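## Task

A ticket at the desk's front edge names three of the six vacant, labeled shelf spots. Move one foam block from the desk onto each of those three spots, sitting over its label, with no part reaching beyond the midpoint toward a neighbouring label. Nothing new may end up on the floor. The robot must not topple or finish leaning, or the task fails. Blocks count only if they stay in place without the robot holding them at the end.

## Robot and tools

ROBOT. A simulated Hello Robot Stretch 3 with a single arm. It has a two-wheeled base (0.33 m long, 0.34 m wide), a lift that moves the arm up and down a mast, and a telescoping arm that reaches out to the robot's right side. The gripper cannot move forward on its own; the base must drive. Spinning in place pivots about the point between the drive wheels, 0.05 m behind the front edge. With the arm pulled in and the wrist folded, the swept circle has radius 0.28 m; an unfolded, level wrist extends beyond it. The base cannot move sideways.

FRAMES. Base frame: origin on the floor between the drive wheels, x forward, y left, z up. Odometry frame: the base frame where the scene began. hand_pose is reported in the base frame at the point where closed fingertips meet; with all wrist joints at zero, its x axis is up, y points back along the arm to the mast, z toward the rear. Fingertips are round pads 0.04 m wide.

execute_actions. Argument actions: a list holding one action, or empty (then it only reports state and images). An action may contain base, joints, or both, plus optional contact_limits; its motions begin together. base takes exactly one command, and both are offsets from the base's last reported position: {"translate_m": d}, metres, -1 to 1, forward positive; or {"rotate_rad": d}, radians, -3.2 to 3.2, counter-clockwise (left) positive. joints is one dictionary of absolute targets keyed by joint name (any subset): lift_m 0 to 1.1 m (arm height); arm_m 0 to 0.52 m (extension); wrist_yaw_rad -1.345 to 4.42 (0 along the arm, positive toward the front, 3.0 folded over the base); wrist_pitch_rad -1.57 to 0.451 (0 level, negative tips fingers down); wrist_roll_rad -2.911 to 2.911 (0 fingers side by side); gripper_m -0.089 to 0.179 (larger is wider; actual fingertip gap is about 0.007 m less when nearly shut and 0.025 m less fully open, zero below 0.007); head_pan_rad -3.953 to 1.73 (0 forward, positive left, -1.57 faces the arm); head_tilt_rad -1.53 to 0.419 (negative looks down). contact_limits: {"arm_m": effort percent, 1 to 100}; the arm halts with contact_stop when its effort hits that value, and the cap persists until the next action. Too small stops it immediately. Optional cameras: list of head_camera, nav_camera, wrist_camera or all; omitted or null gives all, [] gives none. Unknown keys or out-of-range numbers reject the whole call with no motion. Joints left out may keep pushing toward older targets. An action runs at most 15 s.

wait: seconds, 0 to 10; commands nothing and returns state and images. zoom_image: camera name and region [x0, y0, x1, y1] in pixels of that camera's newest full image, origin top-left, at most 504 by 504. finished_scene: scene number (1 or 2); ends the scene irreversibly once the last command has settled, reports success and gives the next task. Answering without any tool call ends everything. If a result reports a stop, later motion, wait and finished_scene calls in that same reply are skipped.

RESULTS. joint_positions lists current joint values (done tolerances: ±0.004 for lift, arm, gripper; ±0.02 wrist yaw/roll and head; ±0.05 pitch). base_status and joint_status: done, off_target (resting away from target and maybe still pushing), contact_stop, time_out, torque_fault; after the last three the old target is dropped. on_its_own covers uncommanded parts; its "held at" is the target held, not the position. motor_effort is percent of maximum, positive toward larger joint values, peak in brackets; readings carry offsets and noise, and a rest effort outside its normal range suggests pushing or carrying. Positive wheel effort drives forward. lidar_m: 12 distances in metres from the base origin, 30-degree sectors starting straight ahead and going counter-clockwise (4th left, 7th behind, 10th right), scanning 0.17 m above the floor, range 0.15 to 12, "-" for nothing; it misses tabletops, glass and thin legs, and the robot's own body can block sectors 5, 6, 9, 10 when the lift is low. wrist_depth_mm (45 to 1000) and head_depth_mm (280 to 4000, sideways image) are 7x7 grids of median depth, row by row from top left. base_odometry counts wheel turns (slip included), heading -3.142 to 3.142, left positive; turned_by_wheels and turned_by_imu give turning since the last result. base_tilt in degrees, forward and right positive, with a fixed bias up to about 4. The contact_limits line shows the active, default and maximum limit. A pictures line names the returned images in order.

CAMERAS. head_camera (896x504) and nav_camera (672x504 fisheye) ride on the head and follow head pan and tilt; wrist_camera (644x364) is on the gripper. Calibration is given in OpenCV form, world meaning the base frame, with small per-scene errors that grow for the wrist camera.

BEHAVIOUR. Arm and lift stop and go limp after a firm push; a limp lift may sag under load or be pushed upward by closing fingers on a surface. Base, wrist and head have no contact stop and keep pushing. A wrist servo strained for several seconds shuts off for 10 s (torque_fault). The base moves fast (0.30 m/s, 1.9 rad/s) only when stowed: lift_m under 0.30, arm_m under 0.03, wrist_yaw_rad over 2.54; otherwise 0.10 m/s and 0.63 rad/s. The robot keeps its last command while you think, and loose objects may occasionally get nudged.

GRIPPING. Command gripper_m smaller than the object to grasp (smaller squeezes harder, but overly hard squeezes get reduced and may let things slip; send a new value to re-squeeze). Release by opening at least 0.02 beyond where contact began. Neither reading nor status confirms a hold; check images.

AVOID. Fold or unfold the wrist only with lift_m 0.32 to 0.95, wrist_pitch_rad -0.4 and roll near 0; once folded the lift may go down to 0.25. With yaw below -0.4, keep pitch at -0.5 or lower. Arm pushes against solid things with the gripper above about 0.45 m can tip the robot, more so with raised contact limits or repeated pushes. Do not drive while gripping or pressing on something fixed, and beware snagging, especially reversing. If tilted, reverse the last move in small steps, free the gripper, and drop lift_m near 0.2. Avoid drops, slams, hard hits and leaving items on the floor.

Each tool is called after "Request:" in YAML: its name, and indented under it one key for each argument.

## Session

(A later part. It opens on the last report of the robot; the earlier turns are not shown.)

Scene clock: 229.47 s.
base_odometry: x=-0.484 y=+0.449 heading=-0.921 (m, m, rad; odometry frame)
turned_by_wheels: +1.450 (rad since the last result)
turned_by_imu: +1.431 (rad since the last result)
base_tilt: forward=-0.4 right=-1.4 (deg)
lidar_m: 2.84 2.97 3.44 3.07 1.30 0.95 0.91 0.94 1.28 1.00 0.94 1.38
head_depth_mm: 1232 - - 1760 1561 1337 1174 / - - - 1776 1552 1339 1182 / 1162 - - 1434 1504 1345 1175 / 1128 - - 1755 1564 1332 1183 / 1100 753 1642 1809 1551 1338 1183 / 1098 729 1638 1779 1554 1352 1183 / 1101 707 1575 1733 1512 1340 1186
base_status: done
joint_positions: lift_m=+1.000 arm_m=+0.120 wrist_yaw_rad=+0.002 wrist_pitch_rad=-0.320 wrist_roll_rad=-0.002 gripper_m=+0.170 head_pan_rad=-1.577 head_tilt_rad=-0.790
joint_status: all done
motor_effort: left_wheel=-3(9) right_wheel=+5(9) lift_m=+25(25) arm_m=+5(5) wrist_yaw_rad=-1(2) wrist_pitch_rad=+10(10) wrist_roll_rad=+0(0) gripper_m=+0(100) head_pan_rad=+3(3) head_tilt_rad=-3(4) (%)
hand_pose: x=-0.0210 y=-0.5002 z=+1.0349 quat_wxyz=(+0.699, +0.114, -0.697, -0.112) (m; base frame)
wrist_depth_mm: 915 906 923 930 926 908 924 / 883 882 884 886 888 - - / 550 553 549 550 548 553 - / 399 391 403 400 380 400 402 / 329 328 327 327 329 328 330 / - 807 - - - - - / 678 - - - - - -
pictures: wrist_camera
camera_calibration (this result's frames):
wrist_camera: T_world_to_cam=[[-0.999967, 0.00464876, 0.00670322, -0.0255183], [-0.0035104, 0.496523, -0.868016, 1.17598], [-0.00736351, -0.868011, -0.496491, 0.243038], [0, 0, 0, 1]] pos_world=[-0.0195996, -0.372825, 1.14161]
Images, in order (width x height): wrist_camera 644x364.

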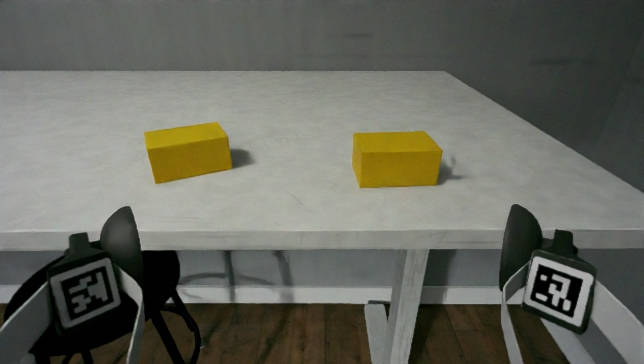

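Request:
execute_actions:
  actions:
    - {"base":{"translate_m":-0.1},"joints":{"lift_m":0.94,"wrist_yaw_rad":0.06,"arm_m":0.36}}
  cameras: ["wrist_camera"]

Request:
execute_actions:
  actions:
    - {"joints":{"gripper_m":0.07}}
  cameras: []

Request:
execute_actions:
  actions:
    - {"joints":{"lift_m":0.96,"arm_m":0.16}}
  cameras: ["wrist_camera"]

Scene clock: 241.17 s.
base_odometry: x=-0.544 y=+0.528 heading=-0.921 (m, m, rad; odometry frame)
turned_by_wheels: +0.000 (rad since the last result)
turned_by_imu: +0.001 (rad since the last result)
base_tilt: forward=-0.5 right=-1.5 (deg)
lidar_m: 2.94 3.07 3.19 3.07 1.15 0.84 0.81 0.84 1.14 0.98 0.98 1.45
head_depth_mm: 1272 - - 1824 1547 1340 1178 / 1227 - 1693 1819 1551 1337 1176 / 1201 - 1193 1787 1517 1337 1182 / 1184 - 1620 1798 1508 1328 1180 / 1126 710 1602 1797 1555 1343 1180 / 1096 769 1596 1792 1552 1344 1183 / 1101 768 1586 1764 1562 1352 1182
base_status: done
joint_positions: lift_m=+0.940 arm_m=+0.360 wrist_yaw_rad=+0.059 wrist_pitch_rad=-0.320 wrist_roll_rad=-0.002 gripper_m=+0.170 head_pan_rad=-1.577 head_tilt_rad=-0.790
joint_status: all done
motor_effort: left_wheel=-3(7) right_wheel=+5(6) lift_m=+18(19) arm_m=+5(7) wrist_yaw_rad=+1(3) wrist_pitch_rad=+10(10) wrist_roll_rad=+0(0) gripper_m=+0(0) head_pan_rad=+4(4) head_tilt_rad=-3(4) (%)
hand_pose: x=-0.0077 y=-0.7398 z=+0.9753 quat_wxyz=(+0.702, +0.134, -0.693, -0.092) (m; base frame)
wrist_depth_mm: 745 738 730 715 708 692 695 / 609 608 607 617 614 743 721 / 379 380 382 381 380 382 769 / 277 275 276 184 276 276 276 / 221 226 150 144 157 226 217 / - 175 144 143 149 178 185 / 147 152 151 151 151 152 147
pictures: wrist_camera
camera_calibration (this result's frames):
wrist_camera: T_world_to_cam=[[-0.99863, -0.051899, 0.00670323, -0.0525078], [-0.0315791, 0.495525, -0.868019, 1.24231], [0.0417278, -0.867042, -0.496485, 0.00667127], [0, 0, 0, 1]] pos_world=[-0.0134832, -0.612537, 1.08201]
Images, in order (width x height): wrist_camera 644x364.

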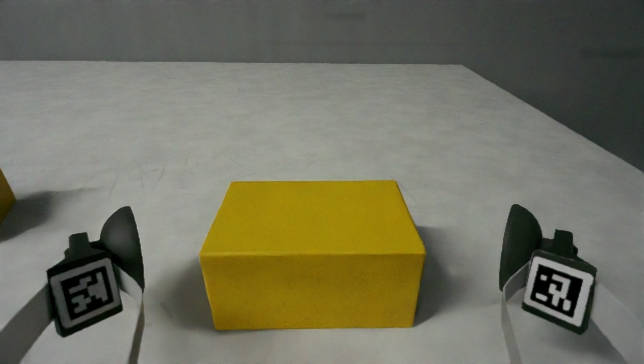

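Scene clock: 242.67 s.
base_odometry: x=-0.544 y=+0.528 heading=-0.921 (m, m, rad; odometry frame)
turned_by_wheels: +0.000 (rad since the last result)
turned_by_imu: +0.000 (rad since the last result)
base_tilt: forward=-0.4 right=-1.5 (deg)
lidar_m: 2.95 3.08 3.18 3.07 1.16 0.84 0.81 0.84 1.14 0.99 0.98 1.45
head_depth_mm: 1272 - - 1827 1561 1334 1175 / 1230 - 1705 1816 1549 1344 1180 / 1201 - 1187 1785 1529 1329 1182 / 1190 - 1626 1777 1529 1347 1180 / 1131 710 1613 1803 1550 1343 1176 / 1096 769 1616 1785 1564 1340 1184 / 1104 770 1579 1760 1550 1344 1174
base_status: not commanded
joint_positions: lift_m=+0.940 arm_m=+0.360 wrist_yaw_rad=+0.059 wrist_pitch_rad=-0.320 wrist_roll_rad=-0.002 gripper_m=+0.071 head_pan_rad=-1.577 head_tilt_rad=-0.790
joint_status: all done
motor_effort: left_wheel=-3(3) right_wheel=+5(5) lift_m=+18(18) arm_m=+5(5) wrist_yaw_rad=+1(1) wrist_pitch_rad=+10(10) wrist_roll_rad=+0(0) gripper_m=-16(100) head_pan_rad=+4(3) head_tilt_rad=-3(4) (%)
hand_pose: x=-0.0076 y=-0.7398 z=+0.9753 quat_wxyz=(+0.702, +0.134, -0.693, -0.092) (m; base frame)
wrist_depth_mm: 740 748 733 715 707 691 685 / 615 610 611 611 617 735 731 / 378 377 378 381 379 381 775 / 274 275 277 183 276 276 277 / 216 221 143 143 143 216 216 / 178 185 141 140 141 184 178 / 154 152 148 149 150 151 151
pictures: none
No camera images: the call's "cameras" was empty. Leave "cameras" out to get every camera's image.

Scene clock: 245.37 s.
base_odometry: x=-0.544 y=+0.528 heading=-0.921 (m, m, rad; odometry frame)
turned_by_wheels: +0.000 (rad since the last result)
turned_by_imu: +0.001 (rad since the last result)
base_tilt: forward=-0.3 right=-1.3 (deg)
lidar_m: 2.94 3.08 3.19 3.07 1.16 0.84 0.81 0.84 1.14 0.98 0.98 1.46
head_depth_mm: 1276 - - 1788 1540 1340 1179 / 1234 - - 1776 1556 1342 1178 / 1097 - - 1749 1514 1331 1171 / 1095 842 - 1747 1528 1334 1186 / 1093 801 1635 1801 1562 1337 1177 / 1102 768 1605 1784 1549 1338 1184 / 1101 768 1582 1769 1557 1340 1179
base_status: not commanded
joint_positions: lift_m=+0.960 arm_m=+0.160 wrist_yaw_rad=+0.059 wrist_pitch_rad=-0.321 wrist_roll_rad=-0.002 gripper_m=+0.071 head_pan_rad=-1.577 head_tilt_rad=-0.790
joint_status: all done
motor_effort: left_wheel=-3(3) right_wheel=+5(5) lift_m=+25(26) arm_m=-5(5) wrist_yaw_rad=+1(1) wrist_pitch_rad=+10(10) wrist_roll_rad=+0(0) gripper_m=-15(15) head_pan_rad=+3(4) head_tilt_rad=-4(5) (%)
hand_pose: x=-0.0076 y=-0.5405 z=+0.9948 quat_wxyz=(+0.702, +0.134, -0.693, -0.093) (m; base frame)
wrist_depth_mm: 939 912 908 897 885 864 861 / 689 700 701 700 690 910 900 / 377 372 437 437 438 437 934 / 317 317 316 183 316 316 318 / 790 284 143 143 143 271 267 / 715 734 141 140 142 - - / 669 - - - - - -
pictures: wrist_camera
camera_calibration (this result's frames):
wrist_camera: T_world_to_cam=[[-0.998607, -0.0523455, 0.0067073, -0.0424373], [-0.0318302, 0.496047, -0.867712, 1.16039], [0.0420937, -0.866717, -0.497022, 0.189873], [0, 0, 0, 1]] pos_world=[-0.0134352, -0.413262, 1.10154]
Images, in order (width x height): wrist_camera 644x364.

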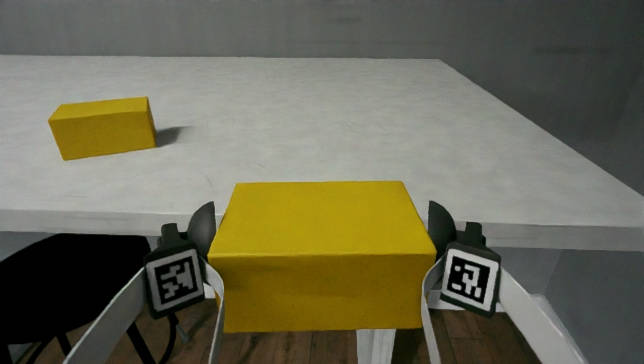

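Request:
execute_actions:
  actions:
    - {"base":{"rotate_rad":1.478},"joints":{"arm_m":0,"lift_m":0.68,"wrist_yaw_rad":1.5}}
  cameras: []

Request:
execute_actions:
  actions:
    - {"base":{"translate_m":0.42},"joints":{"lift_m":0.29,"wrist_yaw_rad":2.6}}
  cameras: []

Request:
execute_actions:
  actions:
    - {"base":{"translate_m":1}}
  cameras: []

Request:
execute_actions:
  actions:
    - {"base":{"translate_m":1}}
  cameras: []

Request:
execute_actions:
  actions:
    - {"base":{"rotate_rad":1.665},"joints":{"lift_m":0.53,"wrist_yaw_rad":0,"arm_m":0.1}}
  cameras: ["wrist_camera","head_camera"]

Scene clock: 258.83 s.
base_odometry: x=-0.544 y=+0.528 heading=+0.556 (m, m, rad; odometry frame)
turned_by_wheels: +1.478 (rad since the last result)
turned_by_imu: +1.460 (rad since the last result)
base_tilt: forward=-0.5 right=-1.7 (deg)
lidar_m: 3.06 1.29 0.87 0.81 0.82 1.04 0.98 0.98 1.03 2.94 3.00 3.49
head_depth_mm: 2794 2820 2259 1847 1548 1353 1222 / 2801 2913 2262 1841 1548 1331 1232 / 2769 2935 2284 1838 1550 1332 - / 2714 2901 2258 1848 1553 1349 1194 / 2674 2819 2287 1844 1558 1336 1198 / 2603 2850 2275 1854 1554 1341 1206 / 2576 2790 2267 1855 1556 1336 1178
base_status: done
joint_positions: lift_m=+0.680 arm_m=+0.001 wrist_yaw_rad=+1.498 wrist_pitch_rad=-0.321 wrist_roll_rad=-0.002 gripper_m=+0.071 head_pan_rad=-1.577 head_tilt_rad=-0.790
joint_status: all done
motor_effort: left_wheel=-3(7) right_wheel=+5(10) lift_m=+18(24) arm_m=-5(8) wrist_yaw_rad=+1(1) wrist_pitch_rad=+10(10) wrist_roll_rad=+0(0) gripper_m=-15(14) head_pan_rad=+4(3) head_tilt_rad=-3(3) (%)
hand_pose: x=+0.2135 y=-0.1628 z=+0.7151 quat_wxyz=(+0.589, +0.558, -0.433, +0.393) (m; base frame)
wrist_depth_mm: - - - - - - - / - - - - - - - / - - - - - - - / - - - 184 - - - / - - 143 143 143 - - / - - 140 140 142 - - / 936 904 882 869 885 928 901
pictures: none
No camera images: the call's "cameras" was empty. Leave "cameras" out to get every camera's image.

Scene clock: 264.33 s.
base_odometry: x=-0.187 y=+0.750 heading=+0.556 (m, m, rad; odometry frame)
turned_by_wheels: +0.000 (rad since the last result)
turned_by_imu: +0.003 (rad since the last result)
base_tilt: forward=-0.5 right=-1.6 (deg)
lidar_m: 2.66 1.35 0.92 0.85 0.87 1.10 1.41 1.35 2.38 2.90 2.97 3.10
head_depth_mm: 2814 2945 2265 1840 1550 1334 1178 / 2747 2919 2282 1837 1549 1341 1180 / 2689 2838 2258 1839 1556 1356 1188 / 2612 2856 2265 1848 1550 1339 1180 / 2613 2850 2284 1853 1549 1341 1183 / 2570 2783 2259 1841 1546 1348 1185 / 2533 2755 2289 1859 1553 1346 1184
base_status: done
joint_positions: lift_m=+0.290 arm_m=+0.001 wrist_yaw_rad=+2.598 wrist_pitch_rad=-0.322 wrist_roll_rad=-0.002 gripper_m=+0.071 head_pan_rad=-1.577 head_tilt_rad=-0.790
joint_status: all done
motor_effort: left_wheel=-3(9) right_wheel=+5(12) lift_m=+18(20) arm_m=-5(5) wrist_yaw_rad=+1(2) wrist_pitch_rad=+10(10) wrist_roll_rad=+0(0) gripper_m=-15(16) head_pan_rad=+3(4) head_tilt_rad=-4(4) (%)
hand_pose: x=+0.1005 y=+0.0559 z=+0.3250 quat_wxyz=(+0.297, +0.702, -0.078, +0.643) (m; base frame)
wrist_depth_mm: 658 732 843 - - - - / 693 792 887 - - - - / 722 815 966 - - - - / 741 844 894 183 871 873 871 / 701 708 143 143 143 701 693 / 571 599 140 141 141 600 579 / 501 487 470 460 474 482 485
pictures: none
No camera images: the call's "cameras" was empty. Leave "cameras" out to get every camera's image.

Scene clock: 269.43 s.
base_odometry: x=+0.662 y=+1.278 heading=+0.556 (m, m, rad; odometry frame)
turned_by_wheels: +0.000 (rad since the last result)
turned_by_imu: +0.006 (rad since the last result)
base_tilt: forward=-0.6 right=-1.5 (deg)
lidar_m: 1.66 1.50 1.02 0.95 0.96 1.24 2.41 2.25 2.99 2.83 2.57 1.80
head_depth_mm: 2684 2860 2271 1837 1562 1333 1176 / 2646 2835 2272 1839 1560 1350 1180 / 2614 2804 2260 1829 1554 1344 1176 / 2536 2824 2275 1836 1563 1345 1184 / 2495 2739 2280 1834 1556 1335 1179 / 2501 2726 2275 1846 1549 1346 1177 / 2469 2665 2281 1839 1545 1343 1185
base_status: done
joint_positions: lift_m=+0.290 arm_m=+0.001 wrist_yaw_rad=+2.598 wrist_pitch_rad=-0.322 wrist_roll_rad=-0.002 gripper_m=+0.071 head_pan_rad=-1.577 head_tilt_rad=-0.790
joint_status: not commanded
motor_effort: left_wheel=-3(9) right_wheel=+5(12) lift_m=+18(18) arm_m=-4(5) wrist_yaw_rad=+2(1) wrist_pitch_rad=+10(10) wrist_roll_rad=+0(0) gripper_m=-15(15) head_pan_rad=+3(4) head_tilt_rad=-3(4) (%)
hand_pose: x=+0.1005 y=+0.0559 z=+0.3250 quat_wxyz=(+0.297, +0.702, -0.078, +0.643) (m; base frame)
wrist_depth_mm: 725 820 939 - - - - / 766 861 - - - - - / 806 884 - - - - - / 818 873 875 183 869 875 871 / 688 713 143 143 143 683 698 / 576 595 141 140 142 590 568 / 500 486 476 462 471 488 488
pictures: none
No camera images: the call's "cameras" was empty. Leave "cameras" out to get every camera's image.

Scene clock: 274.53 s.
base_odometry: x=+1.511 y=+1.806 heading=+0.556 (m, m, rad; odometry frame)
turned_by_wheels: +0.000 (rad since the last result)
turned_by_imu: +0.006 (rad since the last result)
base_tilt: forward=-0.6 right=-1.5 (deg)
lidar_m: 0.66 0.88 0.85 1.04 1.06 1.36 3.07 3.51 2.91 2.27 1.43 0.92
head_depth_mm: 2621 2844 2274 1843 1553 1336 1177 / 2578 2824 2258 1863 1556 1337 1176 / 2516 2745 2253 1840 1544 1335 1178 / 2466 2708 2282 1843 1555 1346 1185 / 2432 2696 2302 1832 1561 1343 1178 / 2368 2233 2290 1847 1562 1346 1180 / 2332 2208 2289 1858 1548 1346 1188
base_status: done
joint_positions: lift_m=+0.290 arm_m=+0.001 wrist_yaw_rad=+2.598 wrist_pitch_rad=-0.322 wrist_roll_rad=-0.002 gripper_m=+0.071 head_pan_rad=-1.577 head_tilt_rad=-0.790
joint_status: not commanded
motor_effort: left_wheel=-3(9) right_wheel=+5(13) lift_m=+18(18) arm_m=-4(5) wrist_yaw_rad=+1(1) wrist_pitch_rad=+10(10) wrist_roll_rad=+0(0) gripper_m=-15(15) head_pan_rad=+4(4) head_tilt_rad=-2(4) (%)
hand_pose: x=+0.1005 y=+0.0559 z=+0.3250 quat_wxyz=(+0.297, +0.702, -0.078, +0.643) (m; base frame)
wrist_depth_mm: 793 880 - - 831 793 655 / 814 934 - - 898 823 675 / 851 - - - 888 835 697 / 863 870 887 183 763 681 678 / 694 713 143 143 143 629 558 / 575 596 140 140 141 592 533 / 500 489 473 459 469 487 487
pictures: none
No camera images: the call's "cameras" was empty. Leave "cameras" out to get every camera's image.

Scene clock: 278.13 s.
base_odometry: x=+1.511 y=+1.806 heading=+2.221 (m, m, rad; odometry frame)
turned_by_wheels: +1.665 (rad since the last result)
turned_by_imu: +1.643 (rad since the last result)
base_tilt: forward=-0.5 right=-1.7 (deg)
lidar_m: 1.04 1.08 1.48 3.42 3.86 2.83 2.27 0.92 0.66 0.79 0.85 1.08
head_depth_mm: 826 916 1097 1292 1509 1334 1185 / 735 711 793 961 1453 1359 - / 733 878 1020 1080 1152 1297 - / 736 878 1010 1103 974 1272 1164 / 737 871 1002 1098 1167 1277 1183 / 737 866 996 1086 1348 1287 1179 / 736 861 988 1079 1343 1271 1177
base_status: done
joint_positions: lift_m=+0.530 arm_m=+0.100 wrist_yaw_rad=+0.002 wrist_pitch_rad=-0.322 wrist_roll_rad=-0.002 gripper_m=+0.071 head_pan_rad=-1.577 head_tilt_rad=-0.791
joint_status: all done
motor_effort: left_wheel=-3(9) right_wheel=+4(11) lift_m=+25(28) arm_m=+4(5) wrist_yaw_rad=-2(2) wrist_pitch_rad=+10(11) wrist_roll_rad=+0(0) gripper_m=-15(15) head_pan_rad=+4(4) head_tilt_rad=-4(5) (%)
hand_pose: x=-0.0210 y=-0.4801 z=+0.5646 quat_wxyz=(+0.699, +0.114, -0.697, -0.113) (m; base frame)
wrist_depth_mm: 500 494 485 488 494 347 268 / 534 526 525 522 521 346 558 / 420 449 448 443 446 344 601 / 343 328 324 183 326 322 655 / 675 659 143 143 143 372 720 / 702 711 141 140 142 762 761 / 637 633 629 607 536 574 729
pictures: head_camera (sideways: a quarter turn clockwise sets it upright), wrist_camera
camera_calibration (this result's frames):
head_camera: T_world_to_cam=[[0.0391152, 0.700976, -0.712112, 0.947043], [0.998507, -0.0546079, 0.00109243, -0.00759765], [-0.0381212, -0.711091, -0.702065, 0.867255], [0, 0, 0, 1]] pos_world=[0.00360338, -0.047571, 1.28328]
wrist_camera: T_world_to_cam=[[-0.999966, 0.00470993, 0.00671727, -0.022455], [-0.00348075, 0.497865, -0.867248, 0.757899], [-0.00742897, -0.867242, -0.497832, 0.0281211], [0, 0, 0, 1]] pos_world=[-0.0196073, -0.352838, 0.671437]
Images, in order (width x height): head_camera 896x504, wrist_camera 644x364.

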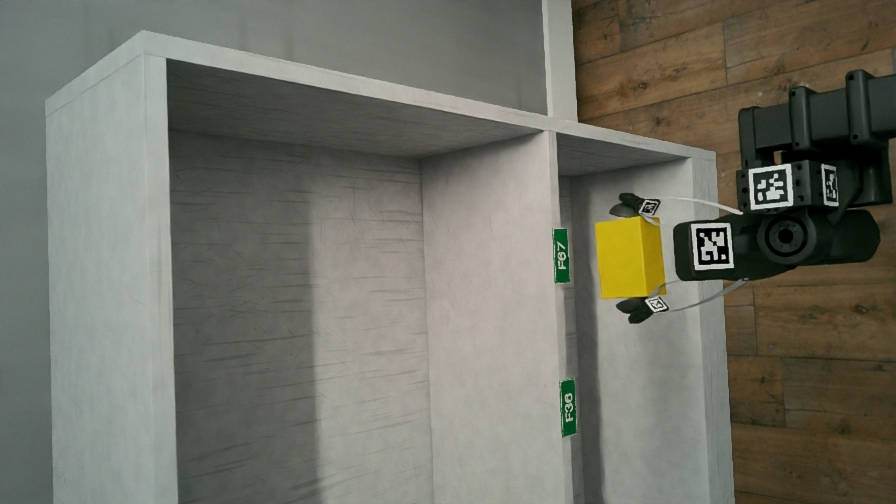

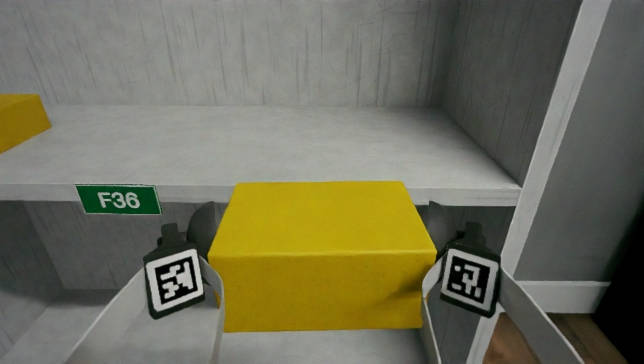

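Request:
execute_actions:
  actions:
    - {"base":{"translate_m":-0.015},"joints":{"arm_m":0.34}}
  cameras: []

Request:
execute_actions:
  actions:
    - {"joints":{"lift_m":0.506}}
  cameras: []

Request:
execute_actions:
  actions:
    - {"joints":{"gripper_m":0.14}}
  cameras: []

Request:
execute_actions:
  actions:
    - {"joints":{"arm_m":0.2,"lift_m":0.515,"head_pan_rad":-1.9}}

Scene clock: 286.50 s.
base_odometry: x=+1.520 y=+1.794 heading=+2.221 (m, m, rad; odometry frame)
turned_by_wheels: +0.000 (rad since the last result)
turned_by_imu: +0.001 (rad since the last result)
base_tilt: forward=-0.5 right=-1.4 (deg)
lidar_m: 1.05 1.10 1.50 3.42 3.82 2.82 2.25 0.91 0.66 0.72 0.86 1.10
head_depth_mm: 834 934 1100 1296 1486 1350 1179 / 780 656 783 920 1477 1372 - / 735 879 992 1071 - 1284 1174 / 735 876 1012 1102 - 1284 1185 / 735 867 1005 1098 1340 1291 1182 / 738 864 994 1085 1345 1297 1181 / 741 856 987 1076 1340 1277 1186
base_status: done
joint_positions: lift_m=+0.530 arm_m=+0.340 wrist_yaw_rad=+0.001 wrist_pitch_rad=-0.322 wrist_roll_rad=-0.002 gripper_m=+0.071 head_pan_rad=-1.577 head_tilt_rad=-0.791
joint_status: all done
motor_effort: left_wheel=-3(7) right_wheel=+4(6) lift_m=+26(25) arm_m=+5(7) wrist_yaw_rad=-1(1) wrist_pitch_rad=+10(10) wrist_roll_rad=+0(0) gripper_m=-15(15) head_pan_rad=+4(3) head_tilt_rad=-4(4) (%)
hand_pose: x=-0.0212 y=-0.7200 z=+0.5646 quat_wxyz=(+0.699, +0.114, -0.697, -0.113) (m; base frame)
wrist_depth_mm: 279 277 278 275 274 273 212 / 301 298 297 294 294 288 212 / 324 322 319 317 314 305 211 / 321 324 324 183 324 301 212 / 254 260 143 143 143 254 211 / 209 216 140 140 142 217 201 / 183 178 173 167 173 177 178
pictures: none
No camera images: the call's "cameras" was empty. Leave "cameras" out to get every camera's image.

Scene clock: 287.47 s.
base_odometry: x=+1.520 y=+1.794 heading=+2.221 (m, m, rad; odometry frame)
turned_by_wheels: +0.000 (rad since the last result)
turned_by_imu: +0.000 (rad since the last result)
base_tilt: forward=-0.5 right=-1.4 (deg)
lidar_m: 1.06 1.10 1.50 3.49 3.83 2.81 2.25 0.90 0.66 0.73 0.86 1.10
head_depth_mm: 835 936 1100 1292 1497 1341 1175 / 779 656 779 917 1478 1343 1199 / 735 879 993 1078 - 1285 1180 / 734 874 1005 1104 - 1278 1182 / 737 870 1000 1099 1348 1288 1180 / 736 866 997 1085 1350 1295 1187 / 741 861 986 1081 1347 1263 1179
base_status: not commanded
joint_positions: lift_m=+0.506 arm_m=+0.340 wrist_yaw_rad=+0.001 wrist_pitch_rad=-0.322 wrist_roll_rad=-0.002 gripper_m=+0.071 head_pan_rad=-1.577 head_tilt_rad=-0.791
joint_status: all done
motor_effort: left_wheel=-3(3) right_wheel=+4(4) lift_m=+18(29) arm_m=+5(5) wrist_yaw_rad=-1(1) wrist_pitch_rad=+10(10) wrist_roll_rad=+0(0) gripper_m=-15(15) head_pan_rad=+4(3) head_tilt_rad=-4(4) (%)
hand_pose: x=-0.0212 y=-0.7201 z=+0.5410 quat_wxyz=(+0.699, +0.114, -0.697, -0.113) (m; base frame)
wrist_depth_mm: 279 278 277 276 273 272 212 / 299 297 296 296 295 289 212 / 324 320 320 318 317 304 212 / 276 275 274 183 274 275 211 / 216 220 143 143 143 215 201 / 178 184 141 140 142 185 178 / 154 151 148 149 150 151 152
pictures: none
No camera images: the call's "cameras" was empty. Leave "cameras" out to get every camera's image.

Scene clock: 288.67 s.
base_odometry: x=+1.520 y=+1.794 heading=+2.221 (m, m, rad; odometry frame)
turned_by_wheels: +0.000 (rad since the last result)
turned_by_imu: +0.000 (rad since the last result)
base_tilt: forward=-0.4 right=-1.6 (deg)
lidar_m: 1.06 1.09 1.50 3.49 3.82 2.81 2.25 0.90 0.66 0.72 0.86 1.10
head_depth_mm: 836 934 1100 1295 1499 1342 1184 / 778 657 780 919 1479 1341 1206 / 736 878 994 1073 - 1287 1184 / 734 874 1005 1106 - 1283 1183 / 739 868 999 1096 1336 1282 1186 / 736 866 992 1087 1343 1291 1174 / 743 861 983 1081 1337 1278 1188
base_status: not commanded
joint_positions: lift_m=+0.506 arm_m=+0.340 wrist_yaw_rad=+0.001 wrist_pitch_rad=-0.321 wrist_roll_rad=-0.002 gripper_m=+0.140 head_pan_rad=-1.577 head_tilt_rad=-0.791
joint_status: all done
motor_effort: left_wheel=-3(3) right_wheel=+5(5) lift_m=+18(18) arm_m=+5(5) wrist_yaw_rad=-1(1) wrist_pitch_rad=+10(10) wrist_roll_rad=+0(0) gripper_m=+0(98) head_pan_rad=+3(3) head_tilt_rad=-5(4) (%)
hand_pose: x=-0.0212 y=-0.7201 z=+0.5411 quat_wxyz=(+0.699, +0.114, -0.697, -0.113) (m; base frame)
wrist_depth_mm: 281 278 278 274 275 274 213 / 299 297 295 294 293 288 212 / 322 321 319 316 313 307 212 / 276 277 275 183 276 275 211 / 216 225 150 143 150 226 202 / 184 - 145 143 147 - 178 / - 151 151 151 151 151 151
pictures: none
No camera images: the call's "cameras" was empty. Leave "cameras" out to get every camera's image.

Scene clock: 290.97 s.
base_odometry: x=+1.520 y=+1.794 heading=+2.221 (m, m, rad; odometry frame)
turned_by_wheels: +0.000 (rad since the last result)
turned_by_imu: +0.001 (rad since the last result)
base_tilt: forward=-0.4 right=-1.5 (deg)
lidar_m: 1.06 1.10 1.51 3.43 3.83 2.83 2.25 0.90 0.65 0.73 0.86 1.10
head_depth_mm: 898 966 1042 1175 1448 1339 1179 / 956 1084 1218 1388 1487 1341 1172 / 921 1042 1218 1442 1561 1338 1200 / 887 1005 1160 1349 1525 1398 1166 / 841 655 802 1025 1118 - 1188 / 739 859 989 1079 971 1246 1180 / 740 837 951 1048 951 1241 1182
base_status: not commanded
joint_positions: lift_m=+0.515 arm_m=+0.200 wrist_yaw_rad=+0.001 wrist_pitch_rad=-0.321 wrist_roll_rad=-0.002 gripper_m=+0.140 head_pan_rad=-1.893 head_tilt_rad=-0.791
joint_status: all done
motor_effort: left_wheel=-3(3) right_wheel=+4(5) lift_m=+25(27) arm_m=-5(7) wrist_yaw_rad=-2(1) wrist_pitch_rad=+10(10) wrist_roll_rad=+0(0) gripper_m=+0(0) head_pan_rad=-4(28) head_tilt_rad=-4(2) (%)
hand_pose: x=-0.0212 y=-0.5808 z=+0.5497 quat_wxyz=(+0.699, +0.114, -0.697, -0.113) (m; base frame)
wrist_depth_mm: 406 402 403 400 398 319 211 / 436 433 429 428 424 317 210 / 406 402 402 277 404 315 210 / 293 292 292 271 295 278 209 / 231 241 231 231 231 242 225 / 612 - 593 597 558 - 636 / 623 619 619 618 586 313 677
pictures: head_camera (sideways: a quarter turn clockwise sets it upright), nav_camera (sideways: a quarter turn counterclockwise sets it upright), wrist_camera
camera_calibration (this result's frames):
head_camera: T_world_to_cam=[[0.255163, 0.654056, -0.712112, 0.945725], [0.932017, -0.362413, 0.00109242, -0.00719205], [-0.257364, -0.663979, -0.702066, 0.868593], [0, 0, 0, 1]] pos_world=[-0.0110663, -0.0444359, 1.28328]
nav_camera: T_world_to_cam=[[-0.243982, -0.695402, 0.675936, -0.836317], [-0.94639, 0.32289, -0.00941537, 0.0653358], [-0.211705, -0.641996, -0.7369, 0.916795], [0, 0, 0, 1]] pos_world=[0.0518772, -0.0140935, 1.2415]
wrist_camera: T_world_to_cam=[[-0.999963, 0.00539222, 0.00671363, -0.0216419], [-0.00314242, 0.497377, -0.867529, 0.795059], [-0.00801711, -0.867518, -0.497341, -0.0671039], [0, 0, 0, 1]] pos_world=[-0.0196807, -0.453541, 0.656508]
Images, in order (width x height): head_camera 896x504, nav_camera 672x504, wrist_camera 644x364.

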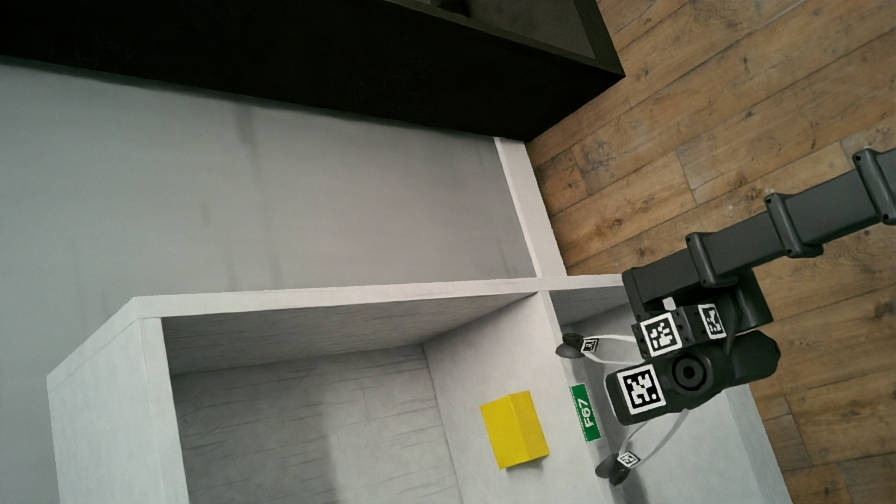

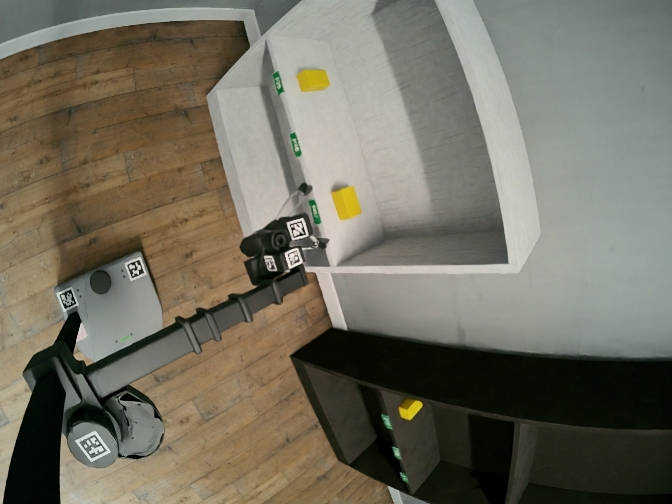

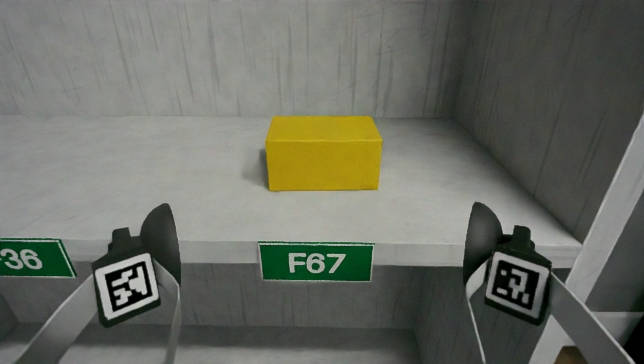

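Request:
finished_scene:
  scene: 2

The scene is finished: the task was done.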